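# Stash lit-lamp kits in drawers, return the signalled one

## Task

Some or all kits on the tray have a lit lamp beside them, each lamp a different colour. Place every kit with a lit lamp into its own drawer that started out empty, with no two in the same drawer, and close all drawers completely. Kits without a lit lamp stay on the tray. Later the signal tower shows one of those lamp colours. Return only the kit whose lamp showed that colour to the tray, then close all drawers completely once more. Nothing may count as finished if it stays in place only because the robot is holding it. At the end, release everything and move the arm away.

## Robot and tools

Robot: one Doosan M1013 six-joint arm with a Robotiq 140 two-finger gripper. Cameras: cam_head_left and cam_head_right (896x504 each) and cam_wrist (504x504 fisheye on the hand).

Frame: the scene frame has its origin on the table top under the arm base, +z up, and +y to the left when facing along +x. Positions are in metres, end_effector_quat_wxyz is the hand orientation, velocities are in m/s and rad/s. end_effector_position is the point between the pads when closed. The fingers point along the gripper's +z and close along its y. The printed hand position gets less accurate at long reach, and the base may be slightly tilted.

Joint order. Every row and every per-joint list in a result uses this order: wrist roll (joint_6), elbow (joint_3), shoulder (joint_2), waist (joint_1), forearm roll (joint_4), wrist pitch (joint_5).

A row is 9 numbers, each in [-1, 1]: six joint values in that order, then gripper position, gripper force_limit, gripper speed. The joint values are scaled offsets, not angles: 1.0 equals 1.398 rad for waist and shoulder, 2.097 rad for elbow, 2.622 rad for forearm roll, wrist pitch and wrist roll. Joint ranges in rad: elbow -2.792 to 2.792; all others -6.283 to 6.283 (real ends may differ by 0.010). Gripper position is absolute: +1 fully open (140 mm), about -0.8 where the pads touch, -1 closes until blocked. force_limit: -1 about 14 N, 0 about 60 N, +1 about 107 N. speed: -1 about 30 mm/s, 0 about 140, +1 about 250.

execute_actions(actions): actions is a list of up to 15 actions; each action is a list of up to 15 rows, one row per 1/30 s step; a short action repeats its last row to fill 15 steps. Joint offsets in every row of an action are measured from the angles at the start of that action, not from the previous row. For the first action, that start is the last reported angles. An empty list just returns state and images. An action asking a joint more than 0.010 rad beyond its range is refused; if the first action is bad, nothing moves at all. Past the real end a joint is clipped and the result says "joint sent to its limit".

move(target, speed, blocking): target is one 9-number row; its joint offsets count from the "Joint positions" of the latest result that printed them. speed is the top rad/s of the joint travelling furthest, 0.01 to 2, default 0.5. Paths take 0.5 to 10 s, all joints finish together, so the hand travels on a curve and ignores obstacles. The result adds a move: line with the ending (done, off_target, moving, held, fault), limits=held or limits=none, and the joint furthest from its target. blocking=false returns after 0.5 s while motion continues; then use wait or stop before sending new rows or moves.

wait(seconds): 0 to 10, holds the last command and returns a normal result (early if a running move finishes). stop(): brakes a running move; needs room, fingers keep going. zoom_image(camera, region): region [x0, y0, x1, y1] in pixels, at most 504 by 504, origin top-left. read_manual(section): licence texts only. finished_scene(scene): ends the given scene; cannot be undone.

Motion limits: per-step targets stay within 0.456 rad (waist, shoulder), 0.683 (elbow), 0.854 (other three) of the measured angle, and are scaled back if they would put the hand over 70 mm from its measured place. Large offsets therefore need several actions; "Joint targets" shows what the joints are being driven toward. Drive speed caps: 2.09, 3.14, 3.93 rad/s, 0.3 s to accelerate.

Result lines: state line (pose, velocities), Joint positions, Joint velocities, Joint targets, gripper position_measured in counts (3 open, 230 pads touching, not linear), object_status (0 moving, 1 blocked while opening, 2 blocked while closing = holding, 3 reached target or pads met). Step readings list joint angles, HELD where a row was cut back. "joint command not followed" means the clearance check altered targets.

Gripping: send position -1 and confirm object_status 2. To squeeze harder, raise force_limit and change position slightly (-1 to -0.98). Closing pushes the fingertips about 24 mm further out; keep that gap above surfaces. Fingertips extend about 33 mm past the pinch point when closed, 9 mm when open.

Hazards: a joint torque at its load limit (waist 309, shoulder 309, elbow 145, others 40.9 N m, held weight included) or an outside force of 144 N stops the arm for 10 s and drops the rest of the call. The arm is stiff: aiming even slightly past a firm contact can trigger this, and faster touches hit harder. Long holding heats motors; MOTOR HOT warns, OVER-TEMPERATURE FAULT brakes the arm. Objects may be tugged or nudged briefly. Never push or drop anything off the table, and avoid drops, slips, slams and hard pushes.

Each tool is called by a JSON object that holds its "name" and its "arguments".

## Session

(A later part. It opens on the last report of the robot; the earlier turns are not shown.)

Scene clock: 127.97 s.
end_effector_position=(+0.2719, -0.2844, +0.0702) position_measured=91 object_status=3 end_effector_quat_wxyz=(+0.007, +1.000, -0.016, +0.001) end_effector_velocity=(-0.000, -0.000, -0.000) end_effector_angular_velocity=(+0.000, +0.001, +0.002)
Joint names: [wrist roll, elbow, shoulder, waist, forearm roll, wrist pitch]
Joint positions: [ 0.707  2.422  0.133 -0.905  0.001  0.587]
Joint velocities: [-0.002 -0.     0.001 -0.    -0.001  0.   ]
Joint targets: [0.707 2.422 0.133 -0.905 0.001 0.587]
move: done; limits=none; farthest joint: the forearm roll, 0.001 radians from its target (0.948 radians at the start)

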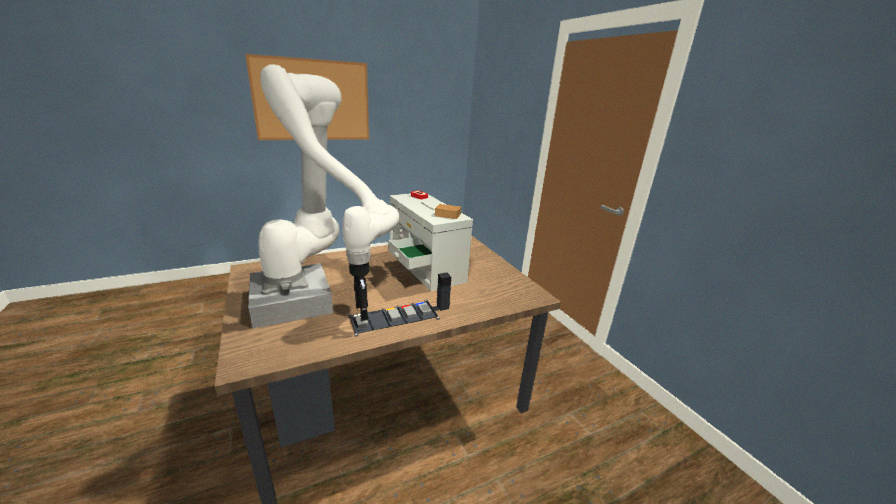

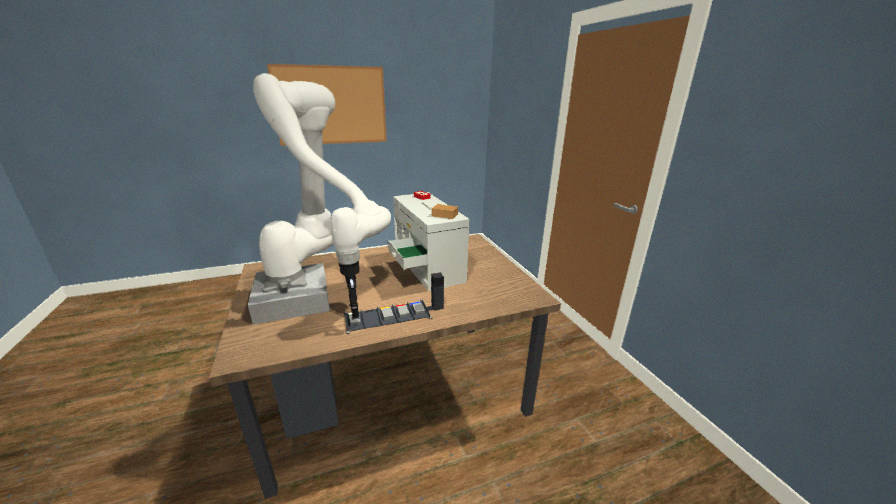

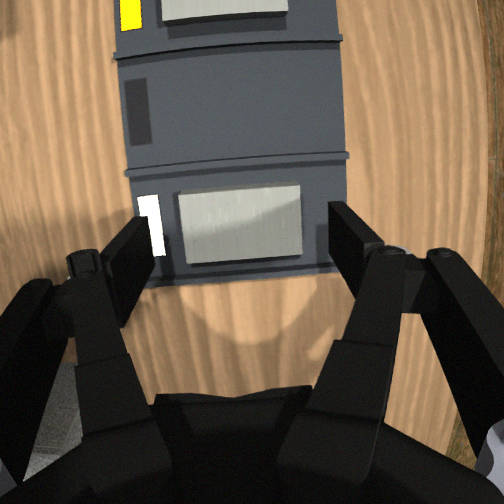

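{"name": "move", "arguments": {"target": [0,0.0095,0.0516,0,0,-0.0351,0.3,-0.3,0], "speed": 0.18}}

{"name": "move", "arguments": {"target": [0,0,0,0,0,0,-1,-0.3,0]}}

{"name": "move", "arguments": {"target": [0,-0.0645,-0.2092,0,0,0.163,-1,-0.3,0], "speed": 0.6}}

{"name": "move", "arguments": {"target": [0.2548,-0.1691,0.1149,0.56,0,0.074,-1,-0.3,0], "speed": 0.8}}

Scene clock: 134.80 s.
end_effector_position=(+0.2719, -0.2849, +0.0363) position_measured=91 object_status=3 end_effector_quat_wxyz=(+0.007, +1.000, -0.016, +0.001) end_effector_velocity=(-0.000, +0.000, -0.001) end_effector_angular_velocity=(+0.000, +0.000, +0.000)
Joint names: [wrist roll, elbow, shoulder, waist, forearm roll, wrist pitch]
Joint positions: [ 0.707  2.442  0.205 -0.905  0.001  0.495]
Joint velocities: [ 0.     0.     0.002  0.    -0.    -0.001]
Joint targets: [0.707 2.442 0.205 -0.905 0.001 0.495]
move: done; limits=none; farthest joint: the waist, 0.000 radians from its target (0.000 radians at the start)

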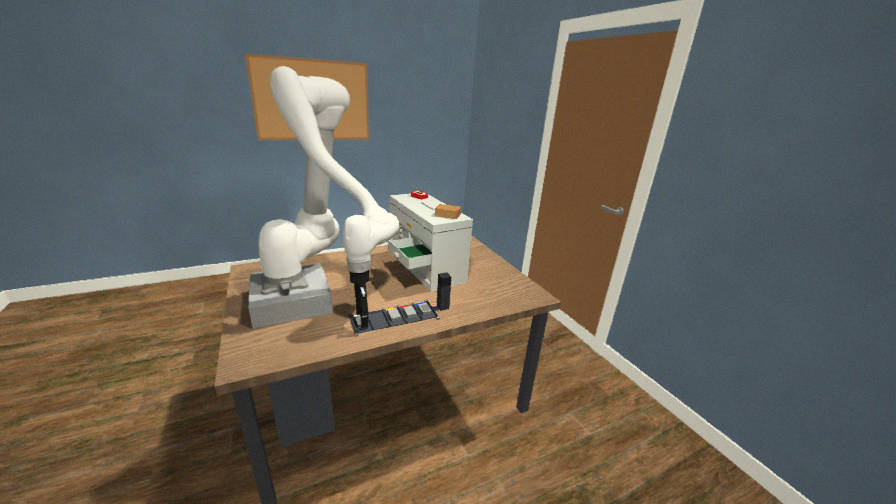

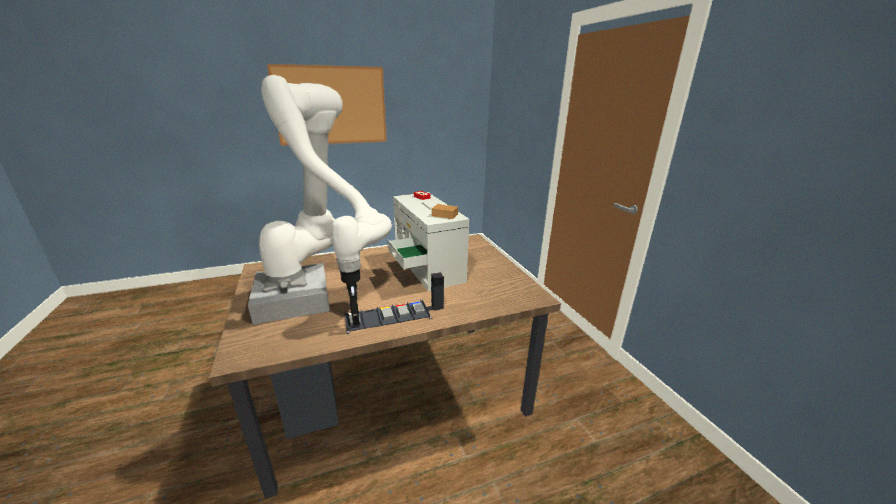

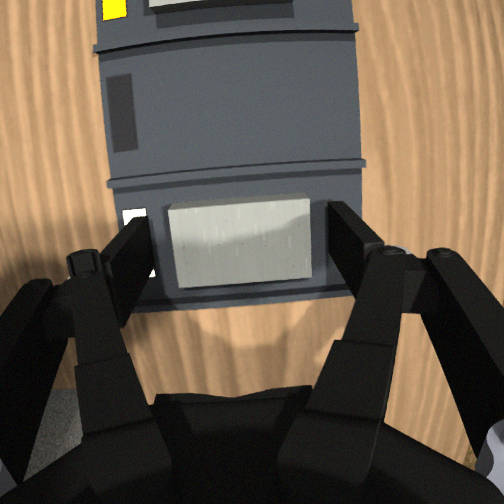

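Scene clock: 135.30 s.
end_effector_position=(+0.2719, -0.2849, +0.0363) position_measured=131 object_status=2 end_effector_quat_wxyz=(+0.007, +1.000, -0.016, +0.001) end_effector_velocity=(+0.000, +0.000, -0.000) end_effector_angular_velocity=(+0.000, +0.000, +0.000)
Joint names: [wrist roll, elbow, shoulder, waist, forearm roll, wrist pitch]
Joint positions: [ 0.707  2.442  0.205 -0.905  0.001  0.495]
Joint velocities: [-0. -0.  0.  0.  0. -0.]
Joint targets: [0.707 2.442 0.205 -0.905 0.001 0.495]
move: done; limits=none; farthest joint: the waist, 0.000 radians from its target (0.000 radians at the start)

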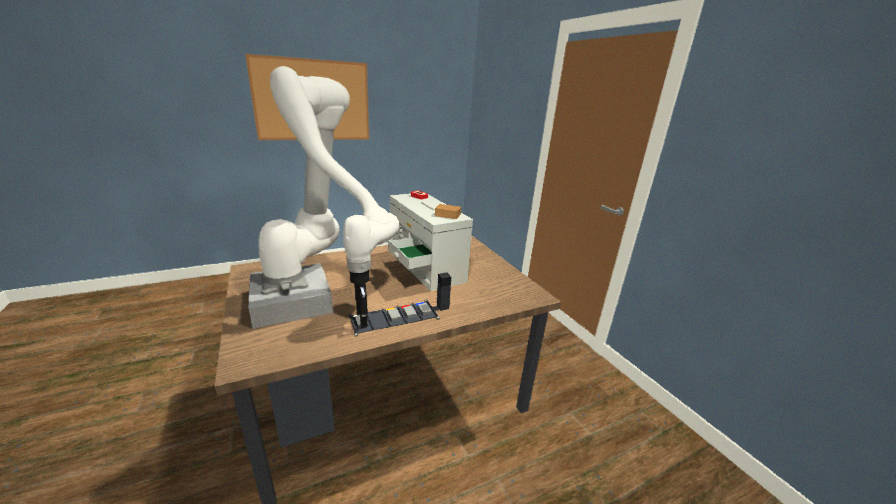

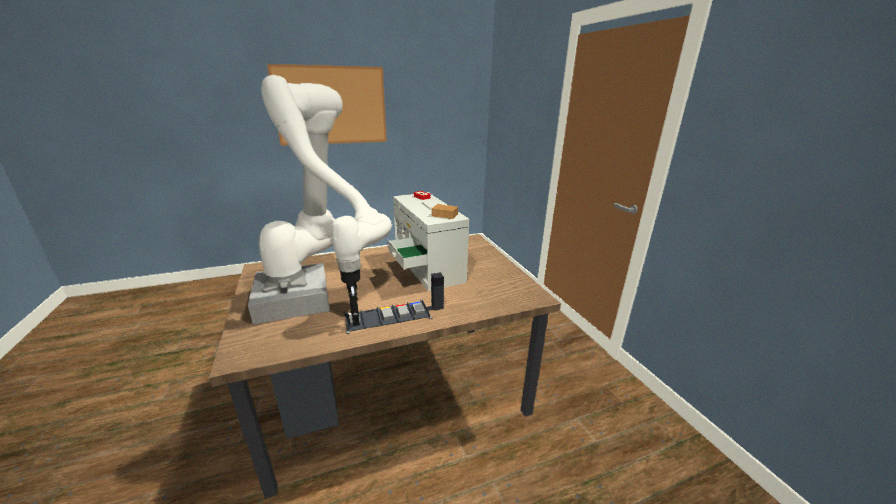

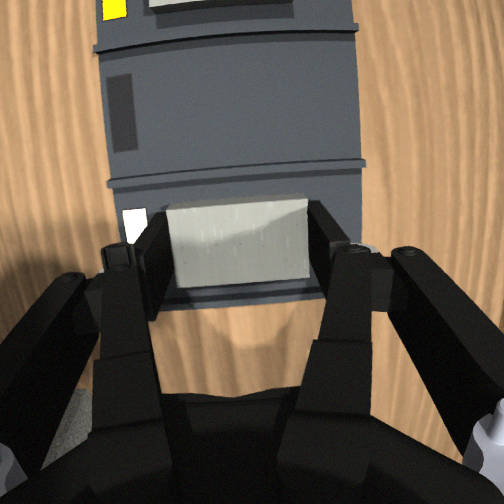

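Scene clock: 136.47 s.
end_effector_position=(+0.2717, -0.2824, +0.2012) position_measured=131 object_status=2 end_effector_quat_wxyz=(+0.007, +1.000, -0.016, +0.001) end_effector_velocity=(-0.000, -0.000, +0.000) end_effector_angular_velocity=(-0.000, +0.000, -0.001)
Joint names: [wrist roll, elbow, shoulder, waist, forearm roll, wrist pitch]
Joint positions: [ 0.707  2.307 -0.088 -0.905  0.001  0.922]
Joint velocities: [ 0.001 -0.    -0.     0.    -0.     0.001]
Joint targets: [0.707 2.307 -0.088 -0.905 0.001 0.922]
move: done; limits=none; farthest joint: the waist, 0.000 radians from its target (0.000 radians at the start)

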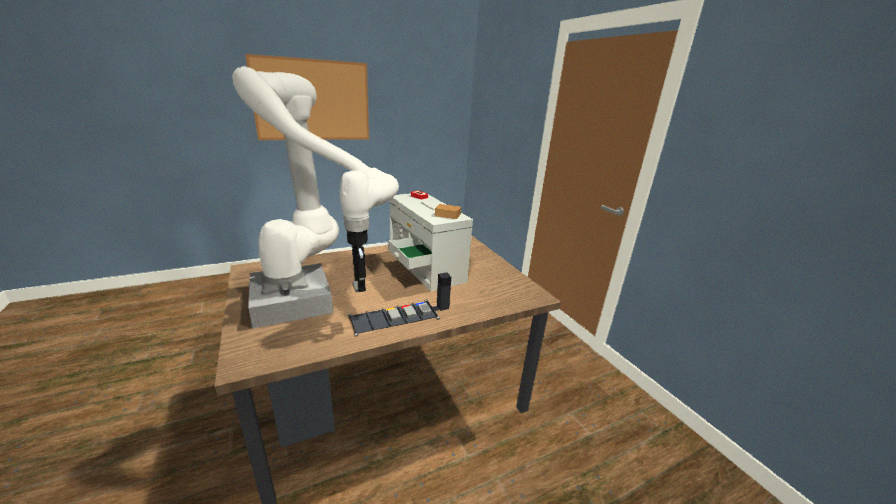

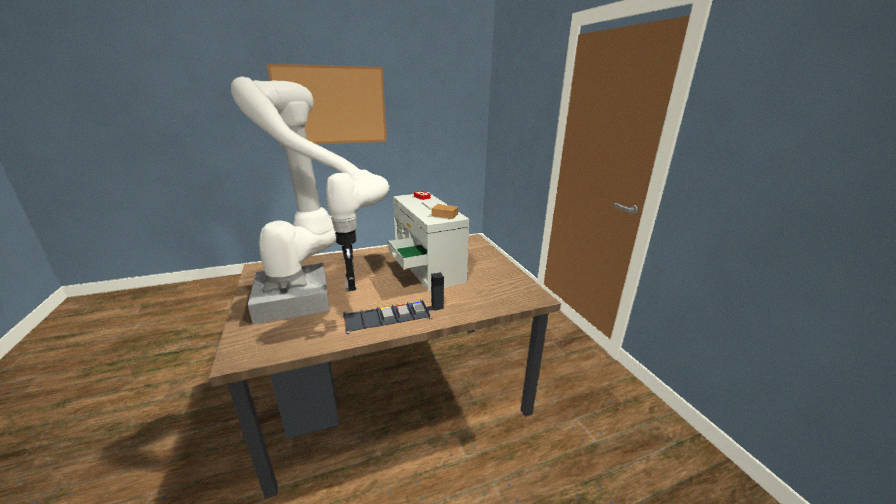

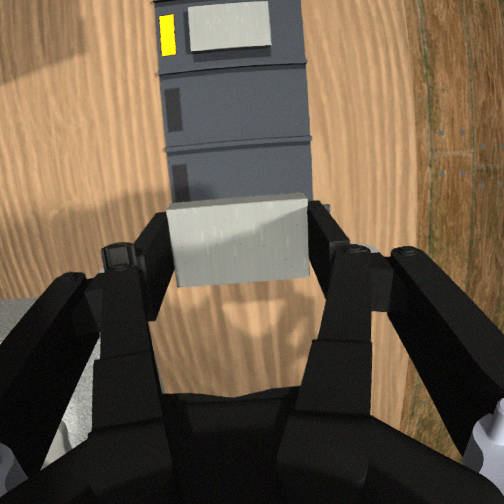

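Scene clock: 137.97 s.
end_effector_position=(+0.5478, -0.0242, +0.2909) position_measured=131 object_status=2 end_effector_quat_wxyz=(+0.007, +0.999, +0.042, +0.001) end_effector_velocity=(-0.000, +0.000, +0.000) end_effector_angular_velocity=(-0.000, +0.001, +0.001)
Joint names: [wrist roll, elbow, shoulder, waist, forearm roll, wrist pitch]
Joint positions: [ 1.375  1.952  0.073 -0.122  0.001  1.116]
Joint velocities: [-0.    -0.     0.     0.001 -0.     0.001]
Joint targets: [1.375 1.952 0.073 -0.122 0.001 1.116]
move: done; limits=none; farthest joint: the waist, 0.000 radians from its target (0.783 radians at the start)

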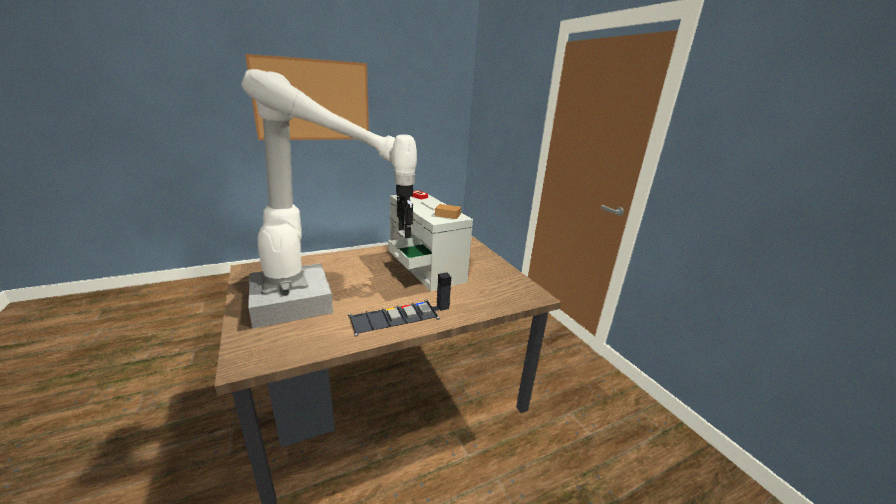

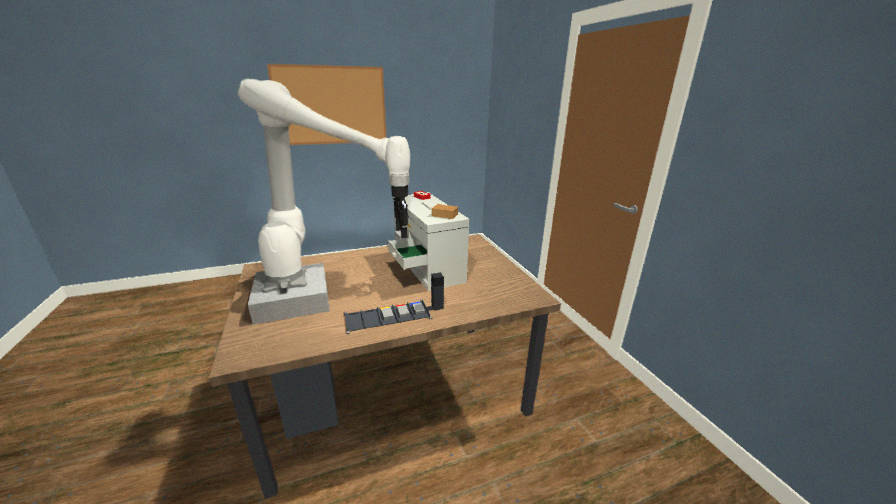

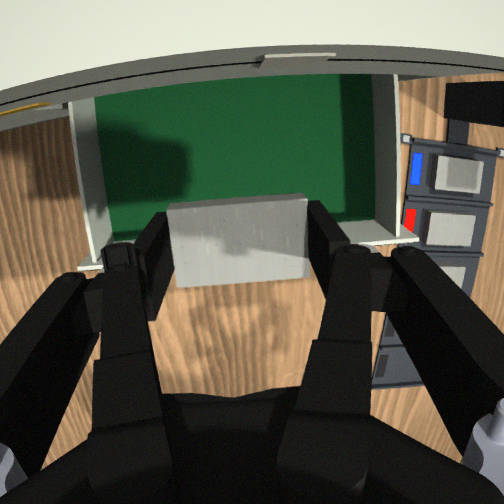

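{"name": "move", "arguments": {"target": [0,0.051,0.0812,0,0,-0.0841,-1,-0.3,0], "speed": 0.25}}

{"name": "move", "arguments": {"target": [0,0,0,0,0,0,0.3,-0.3,0]}}

{"name": "move", "arguments": {"target": [0,-0.036,-0.056,0,0,0.0586,0.3,-0.3,0], "speed": 0.4}}

Scene clock: 142.10 s.
end_effector_position=(+0.5519, -0.0263, +0.1780) position_measured=131 object_status=2 end_effector_quat_wxyz=(+0.007, +0.999, +0.041, +0.001) end_effector_velocity=(+0.000, -0.000, -0.001) end_effector_angular_velocity=(-0.000, +0.000, +0.001)
Joint names: [wrist roll, elbow, shoulder, waist, forearm roll, wrist pitch]
Joint positions: [ 1.375  2.059  0.186 -0.122  0.001  0.895]
Joint velocities: [-0.     0.     0.001  0.    -0.001 -0.001]
Joint targets: [1.375 2.059 0.186 -0.122 0.001 0.895]
move: done; limits=none; farthest joint: the waist, 0.000 radians from its target (0.000 radians at the start)

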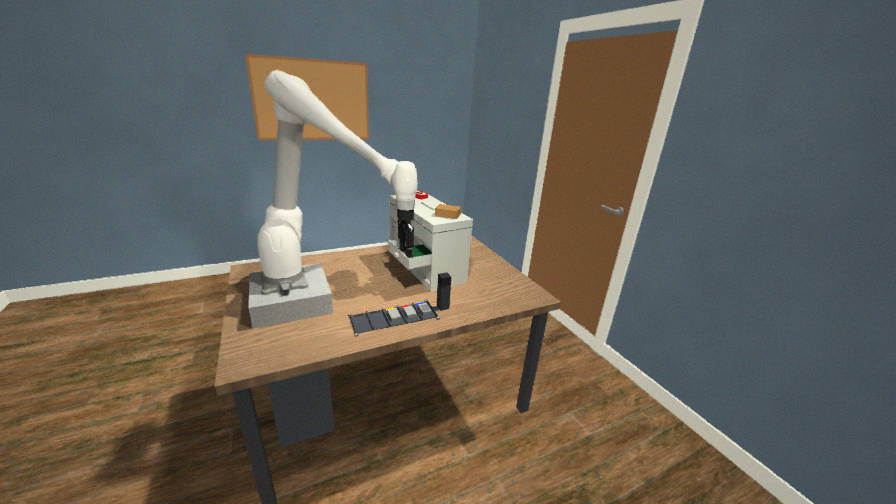

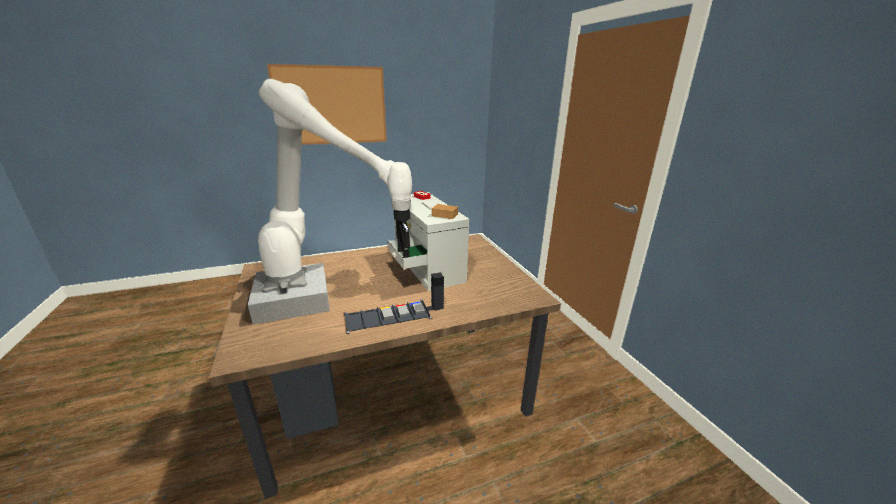

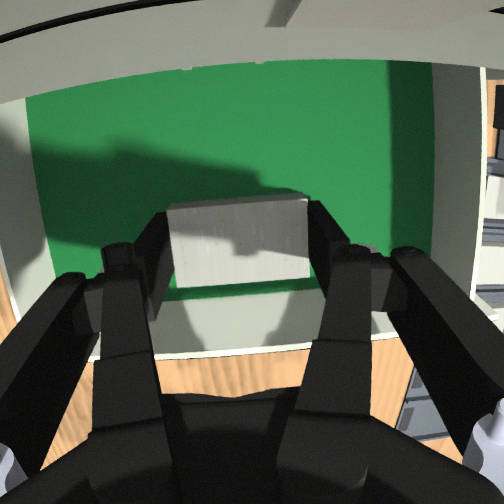

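Scene clock: 142.60 s.
end_effector_position=(+0.5519, -0.0263, +0.1780) position_measured=91 object_status=3 end_effector_quat_wxyz=(+0.007, +0.999, +0.041, +0.001) end_effector_velocity=(+0.000, -0.000, -0.000) end_effector_angular_velocity=(+0.000, +0.000, -0.001)
Joint names: [wrist roll, elbow, shoulder, waist, forearm roll, wrist pitch]
Joint positions: [ 1.375  2.059  0.186 -0.122  0.001  0.895]
Joint velocities: [ 0.001 -0.     0.001 -0.     0.    -0.   ]
Joint targets: [1.375 2.059 0.186 -0.122 0.001 0.895]
move: done; limits=none; farthest joint: the waist, 0.000 radians from its target (0.000 radians at the start)

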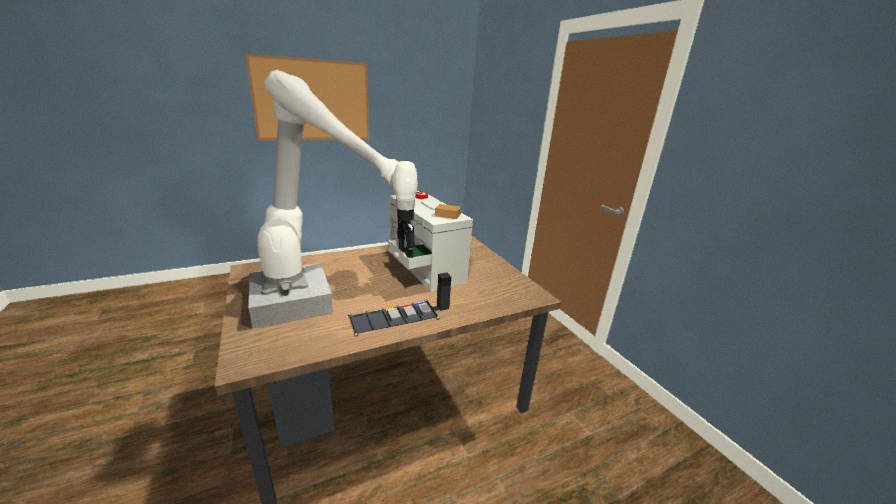

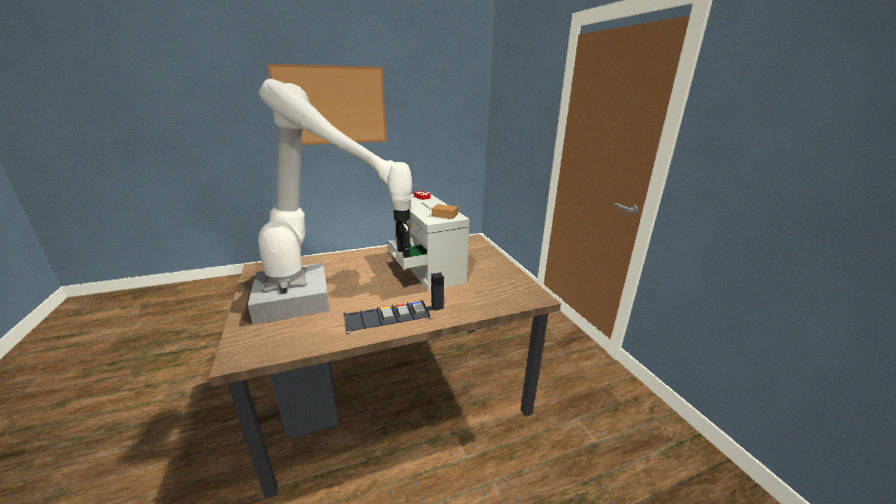

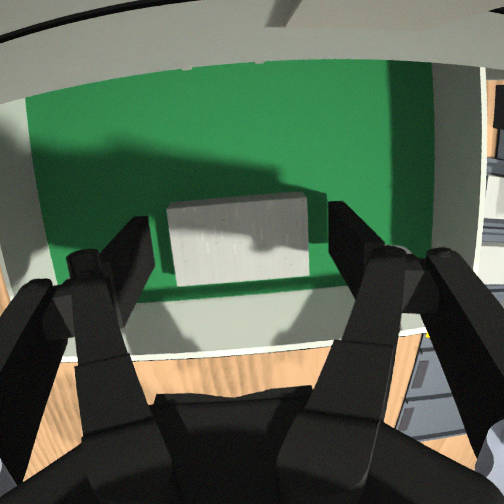

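Scene clock: 143.43 s.
end_effector_position=(+0.5522, -0.0252, +0.2560) position_measured=91 object_status=3 end_effector_quat_wxyz=(+0.007, +0.999, +0.042, +0.001) end_effector_velocity=(-0.000, -0.000, +0.000) end_effector_angular_velocity=(-0.001, +0.001, +0.001)
Joint names: [wrist roll, elbow, shoulder, waist, forearm roll, wrist pitch]
Joint positions: [ 1.375  1.984  0.108 -0.122  0.001  1.049]
Joint velocities: [-0.001 -0.    -0.     0.    -0.001  0.002]
Joint targets: [1.375 1.984 0.108 -0.122 0.001 1.049]
move: done; limits=none; farthest joint: the shoulder, 0.001 radians from its target (0.079 radians at the start)

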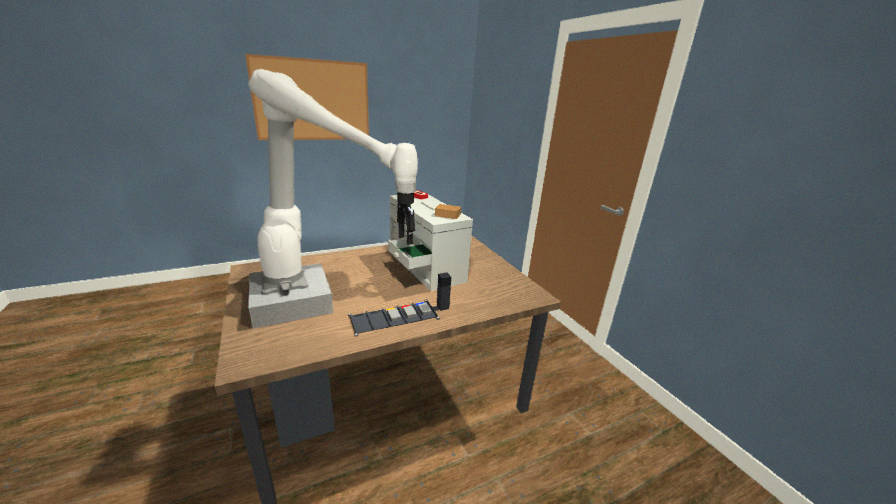

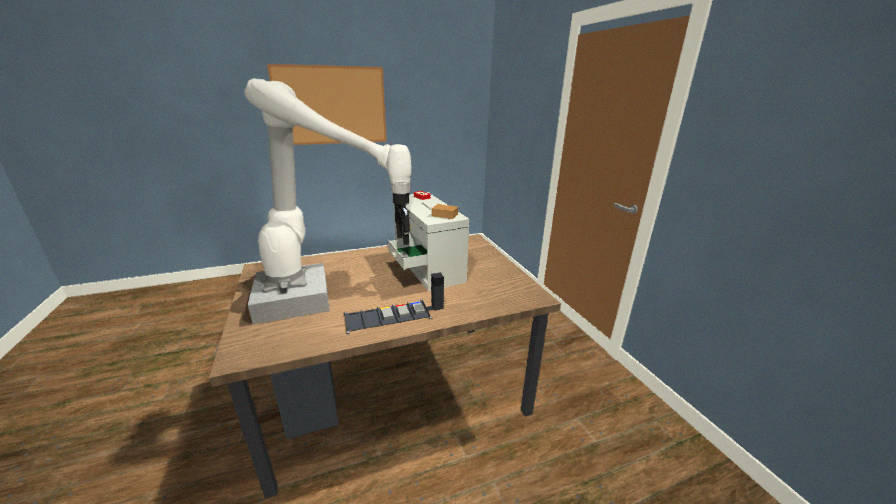

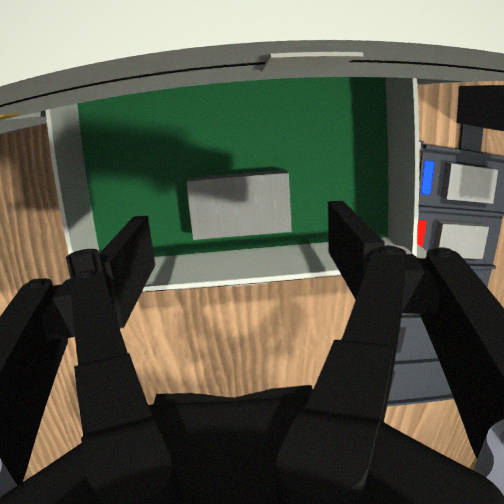

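White is in R2 (purple in R1). Shutting R2 now.

{"name": "move", "arguments": {"target": [-0.3986,0.2976,-0.3956,-0.1645,0.3612,-0.2906,-0.1,-0.3,0], "speed": 1.2}}

{"name": "move", "arguments": {"target": [-0.381,0.0208,0.216,0,0.3734,0.0066,-0.1,-0.2,0], "speed": 1.2}}

{"name": "move", "arguments": {"target": [-0.0756,-0.0983,0.1575,0.1045,0.1169,-0.0253,-0.1,-0.2,0], "speed": 0.24}}

Scene clock: 147.63 s.
end_effector_position=(+0.4429, -0.0376, +0.2745) position_measured=141 object_status=3 end_effector_quat_wxyz=(+0.032, +0.913, +0.035, +0.404) end_effector_velocity=(-0.000, -0.000, -0.000) end_effector_angular_velocity=(-0.000, +0.000, -0.000)
Joint names: [wrist roll, elbow, shoulder, waist, forearm roll, wrist pitch]
Joint positions: [ 0.33   2.608 -0.445 -0.352  0.947  0.287]
Joint velocities: [-0.  0. -0. -0. -0.  0.]
Joint targets: [0.330 2.608 -0.445 -0.352 0.947 0.287]
move: done; limits=none; farthest joint: the waist, 0.000 radians from its target (0.230 radians at the start)

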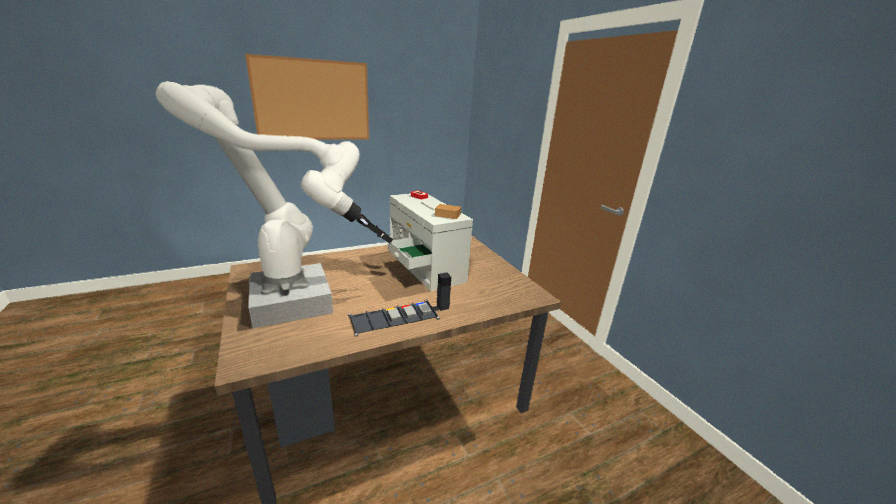

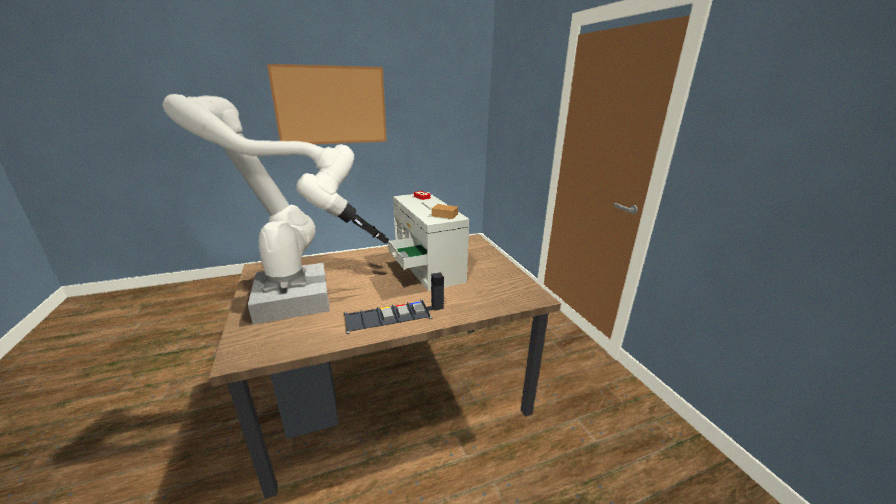

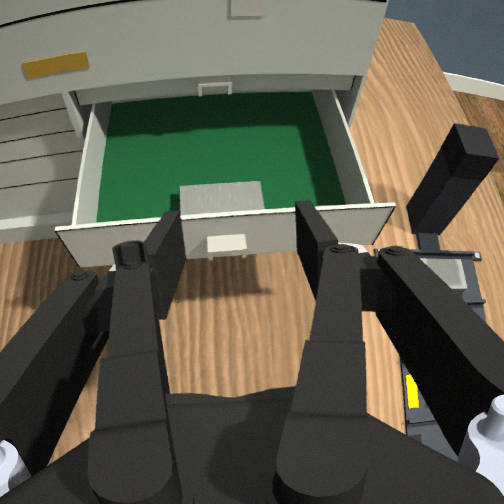

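Scene clock: 149.07 s.
end_effector_position=(+0.4743, -0.0321, +0.1782) position_measured=141 object_status=3 end_effector_quat_wxyz=(-0.006, +0.923, +0.034, +0.383) end_effector_velocity=(+0.000, +0.000, -0.000) end_effector_angular_velocity=(+0.000, +0.000, +0.002)
Joint names: [wrist roll, elbow, shoulder, waist, forearm roll, wrist pitch]
Joint positions: [-0.669  2.651 -0.143 -0.352  1.926  0.304]
Joint velocities: [-0.002  0.     0.001 -0.     0.001  0.001]
Joint targets: [-0.669 2.651 -0.143 -0.352 1.926 0.304]
move: done; limits=none; farthest joint: the waist, 0.000 radians from its target (0.000 radians at the start)

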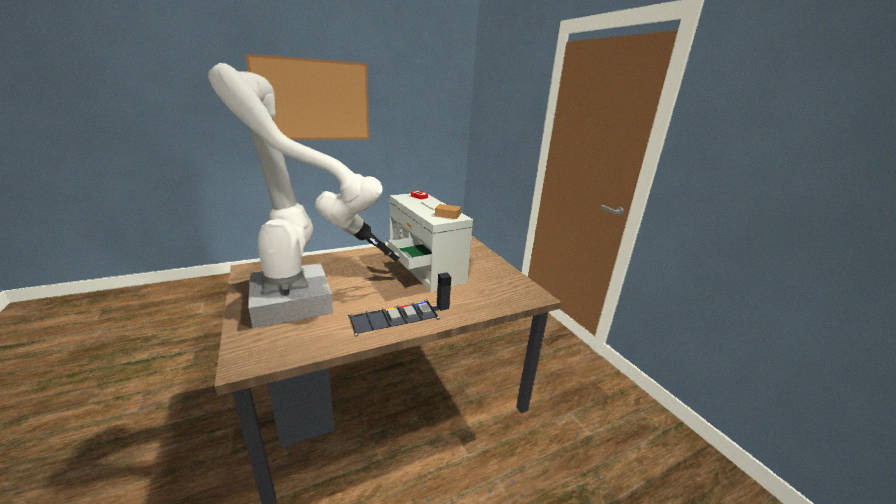

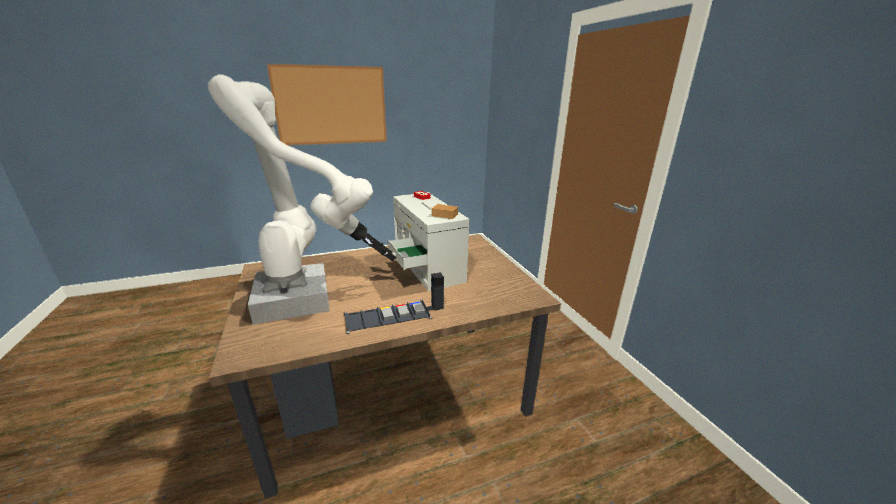

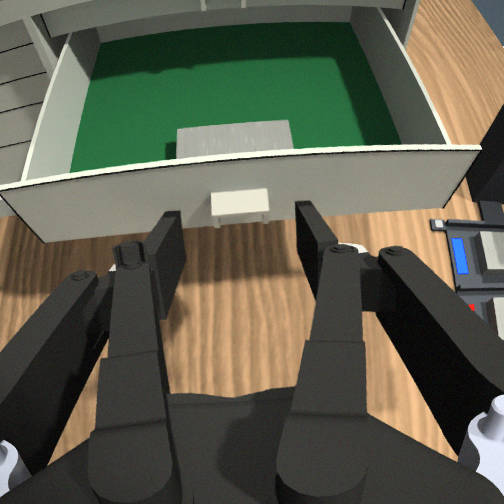

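Scene clock: 150.70 s.
end_effector_position=(+0.6062, -0.0212, +0.1782) position_measured=141 object_status=3 end_effector_quat_wxyz=(-0.007, +0.923, +0.035, +0.383) end_effector_velocity=(+0.000, +0.000, -0.000) end_effector_angular_velocity=(+0.001, +0.000, -0.001)
Joint names: [wrist roll, elbow, shoulder, waist, forearm roll, wrist pitch]
Joint positions: [-0.867  2.445  0.077 -0.206  2.233  0.238]
Joint velocities: [ 0.    -0.001  0.001  0.     0.001 -0.   ]
Joint targets: [-0.867 2.445 0.077 -0.206 2.233 0.238]
move: done; limits=none; farthest joint: the waist, 0.000 radians from its target (0.146 radians at the start)

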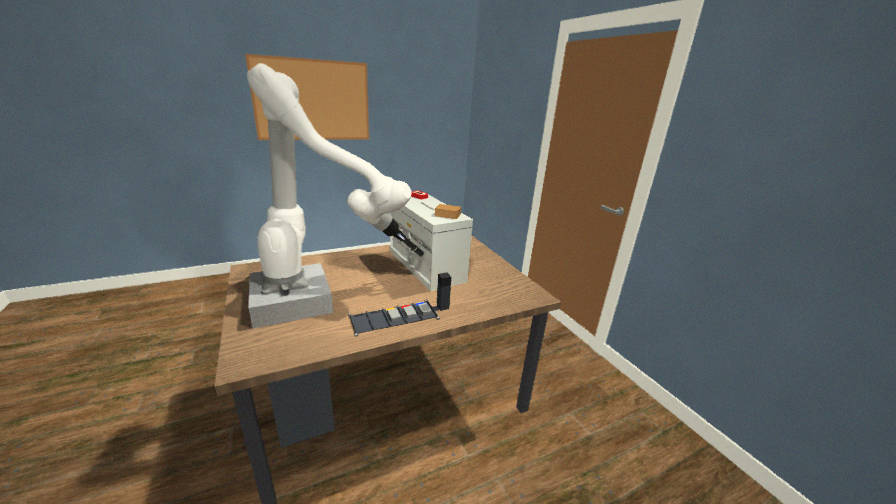

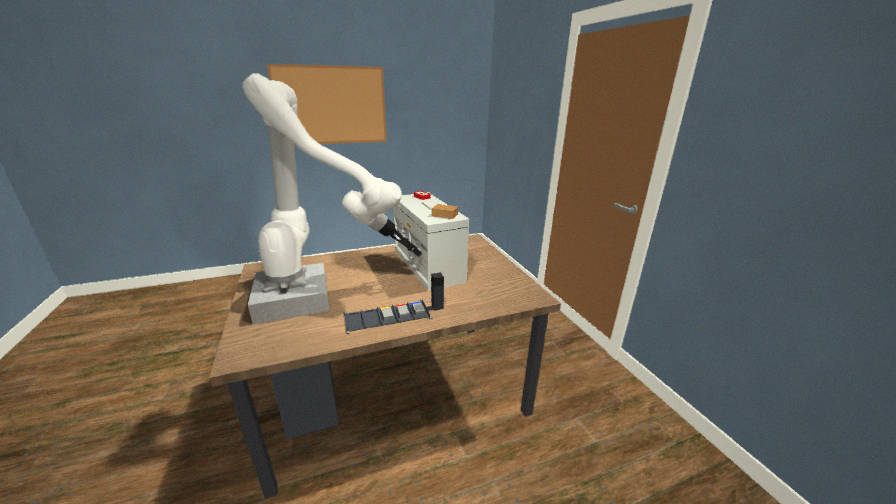

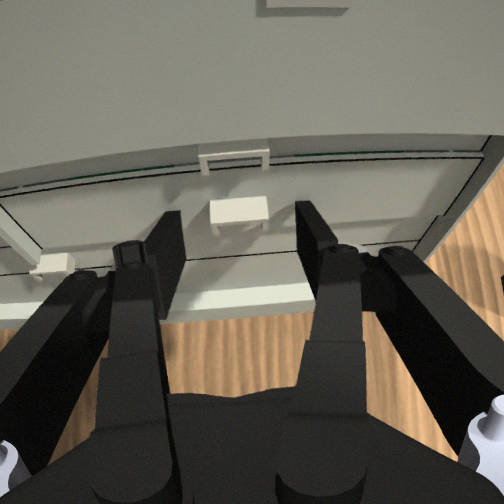

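{"name": "move", "arguments": {"target": [-0.001,-0.0038,0.005,0.0025,0.002,-0.0008,-0.1,-0.2,0], "speed": 0.03}}

{"name": "move", "arguments": {"target": [0.023,0.0546,-0.0775,-0.0433,-0.0408,0.0121,-0.1,-0.2,0], "speed": 0.3}}

Scene clock: 154.07 s.
end_effector_position=(+0.6110, -0.0208, +0.1782) position_measured=141 object_status=3 end_effector_quat_wxyz=(-0.007, +0.923, +0.035, +0.383) end_effector_velocity=(+0.000, +0.000, -0.000) end_effector_angular_velocity=(-0.001, +0.001, +0.002)
Joint names: [wrist roll, elbow, shoulder, waist, forearm roll, wrist pitch]
Joint positions: [-0.869  2.437  0.084 -0.203  2.238  0.236]
Joint velocities: [-0.001 -0.001  0.001  0.    -0.001 -0.   ]
Joint targets: [-0.869 2.437 0.084 -0.203 2.238 0.236]
move: done; limits=none; farthest joint: the waist, 0.000 radians from its target (0.004 radians at the start)

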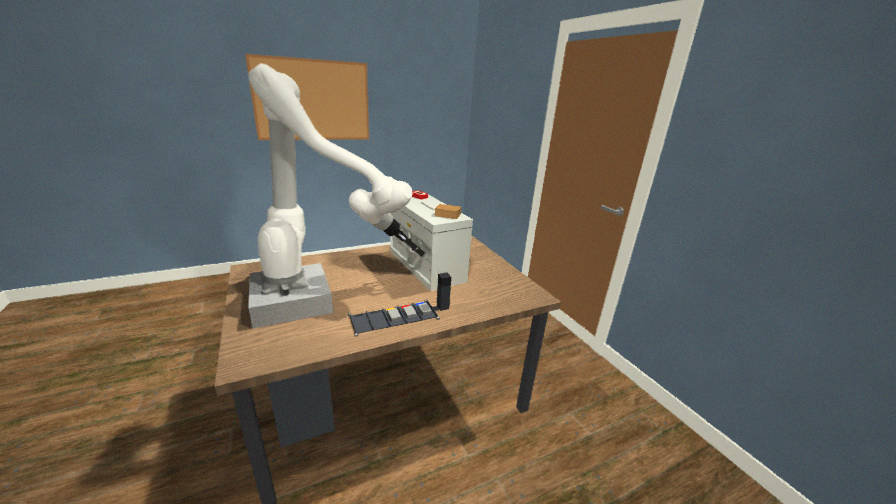

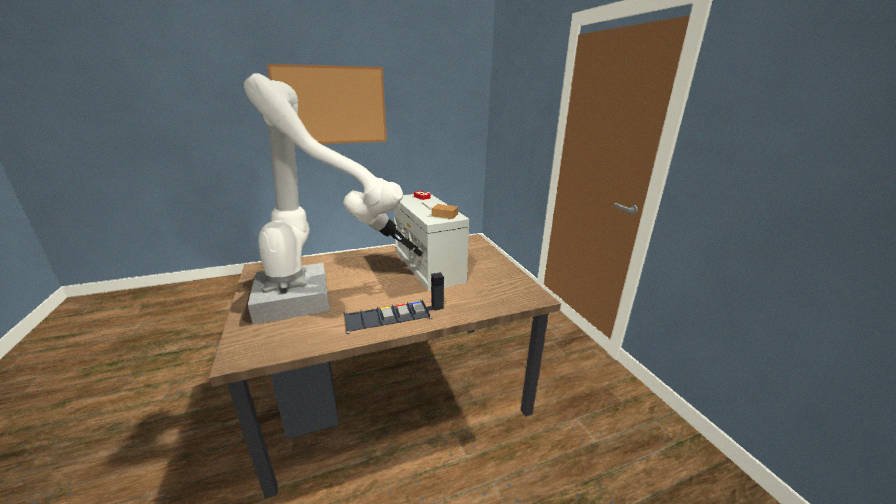

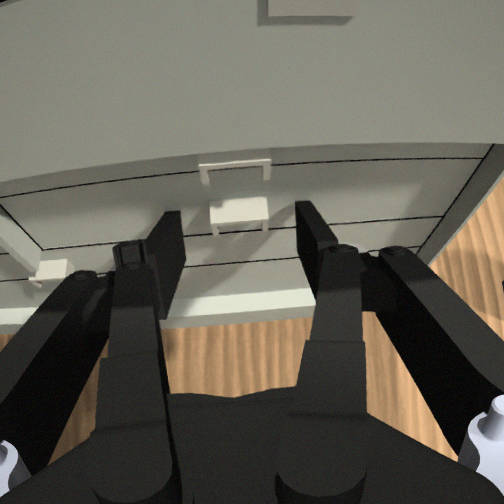

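Scene clock: 154.87 s.
end_effector_position=(+0.5403, -0.0262, +0.1781) position_measured=141 object_status=3 end_effector_quat_wxyz=(-0.006, +0.923, +0.035, +0.383) end_effector_velocity=(-0.000, +0.000, +0.000) end_effector_angular_velocity=(+0.000, -0.001, +0.001)
Joint names: [wrist roll, elbow, shoulder, waist, forearm roll, wrist pitch]
Joint positions: [-0.809  2.552 -0.024 -0.263  2.131  0.268]
Joint velocities: [-0.     0.001 -0.001 -0.     0.     0.001]
Joint targets: [-0.809 2.552 -0.024 -0.263 2.131 0.268]
move: done; limits=none; farthest joint: the waist, 0.000 radians from its target (0.061 radians at the start)

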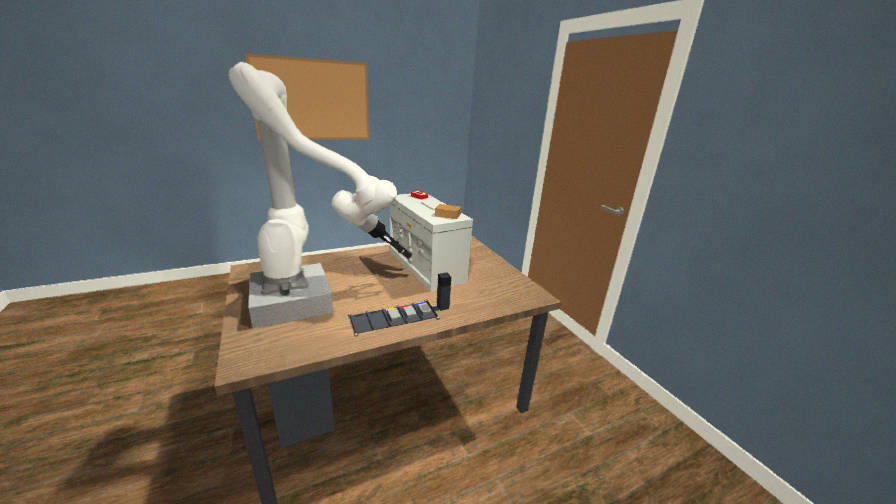

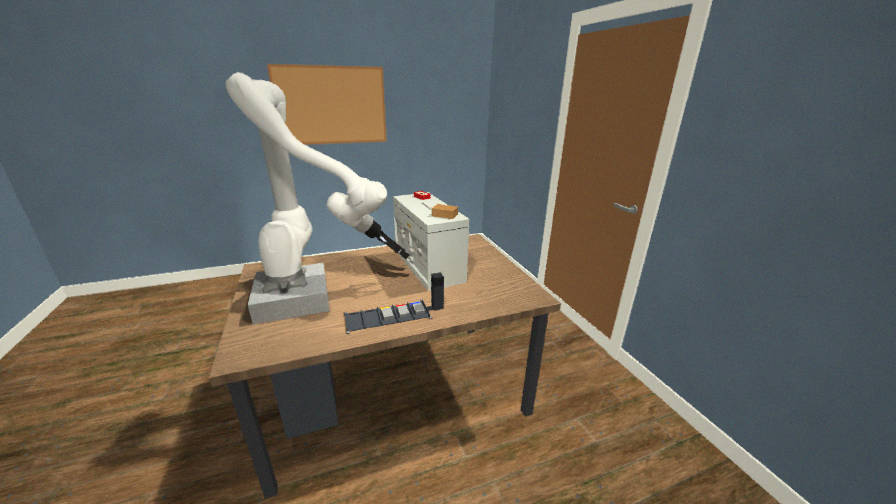

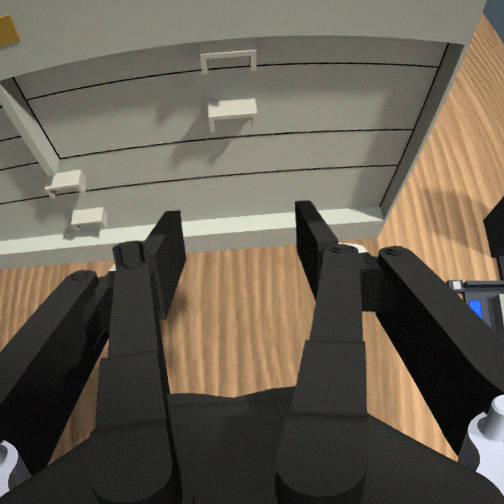

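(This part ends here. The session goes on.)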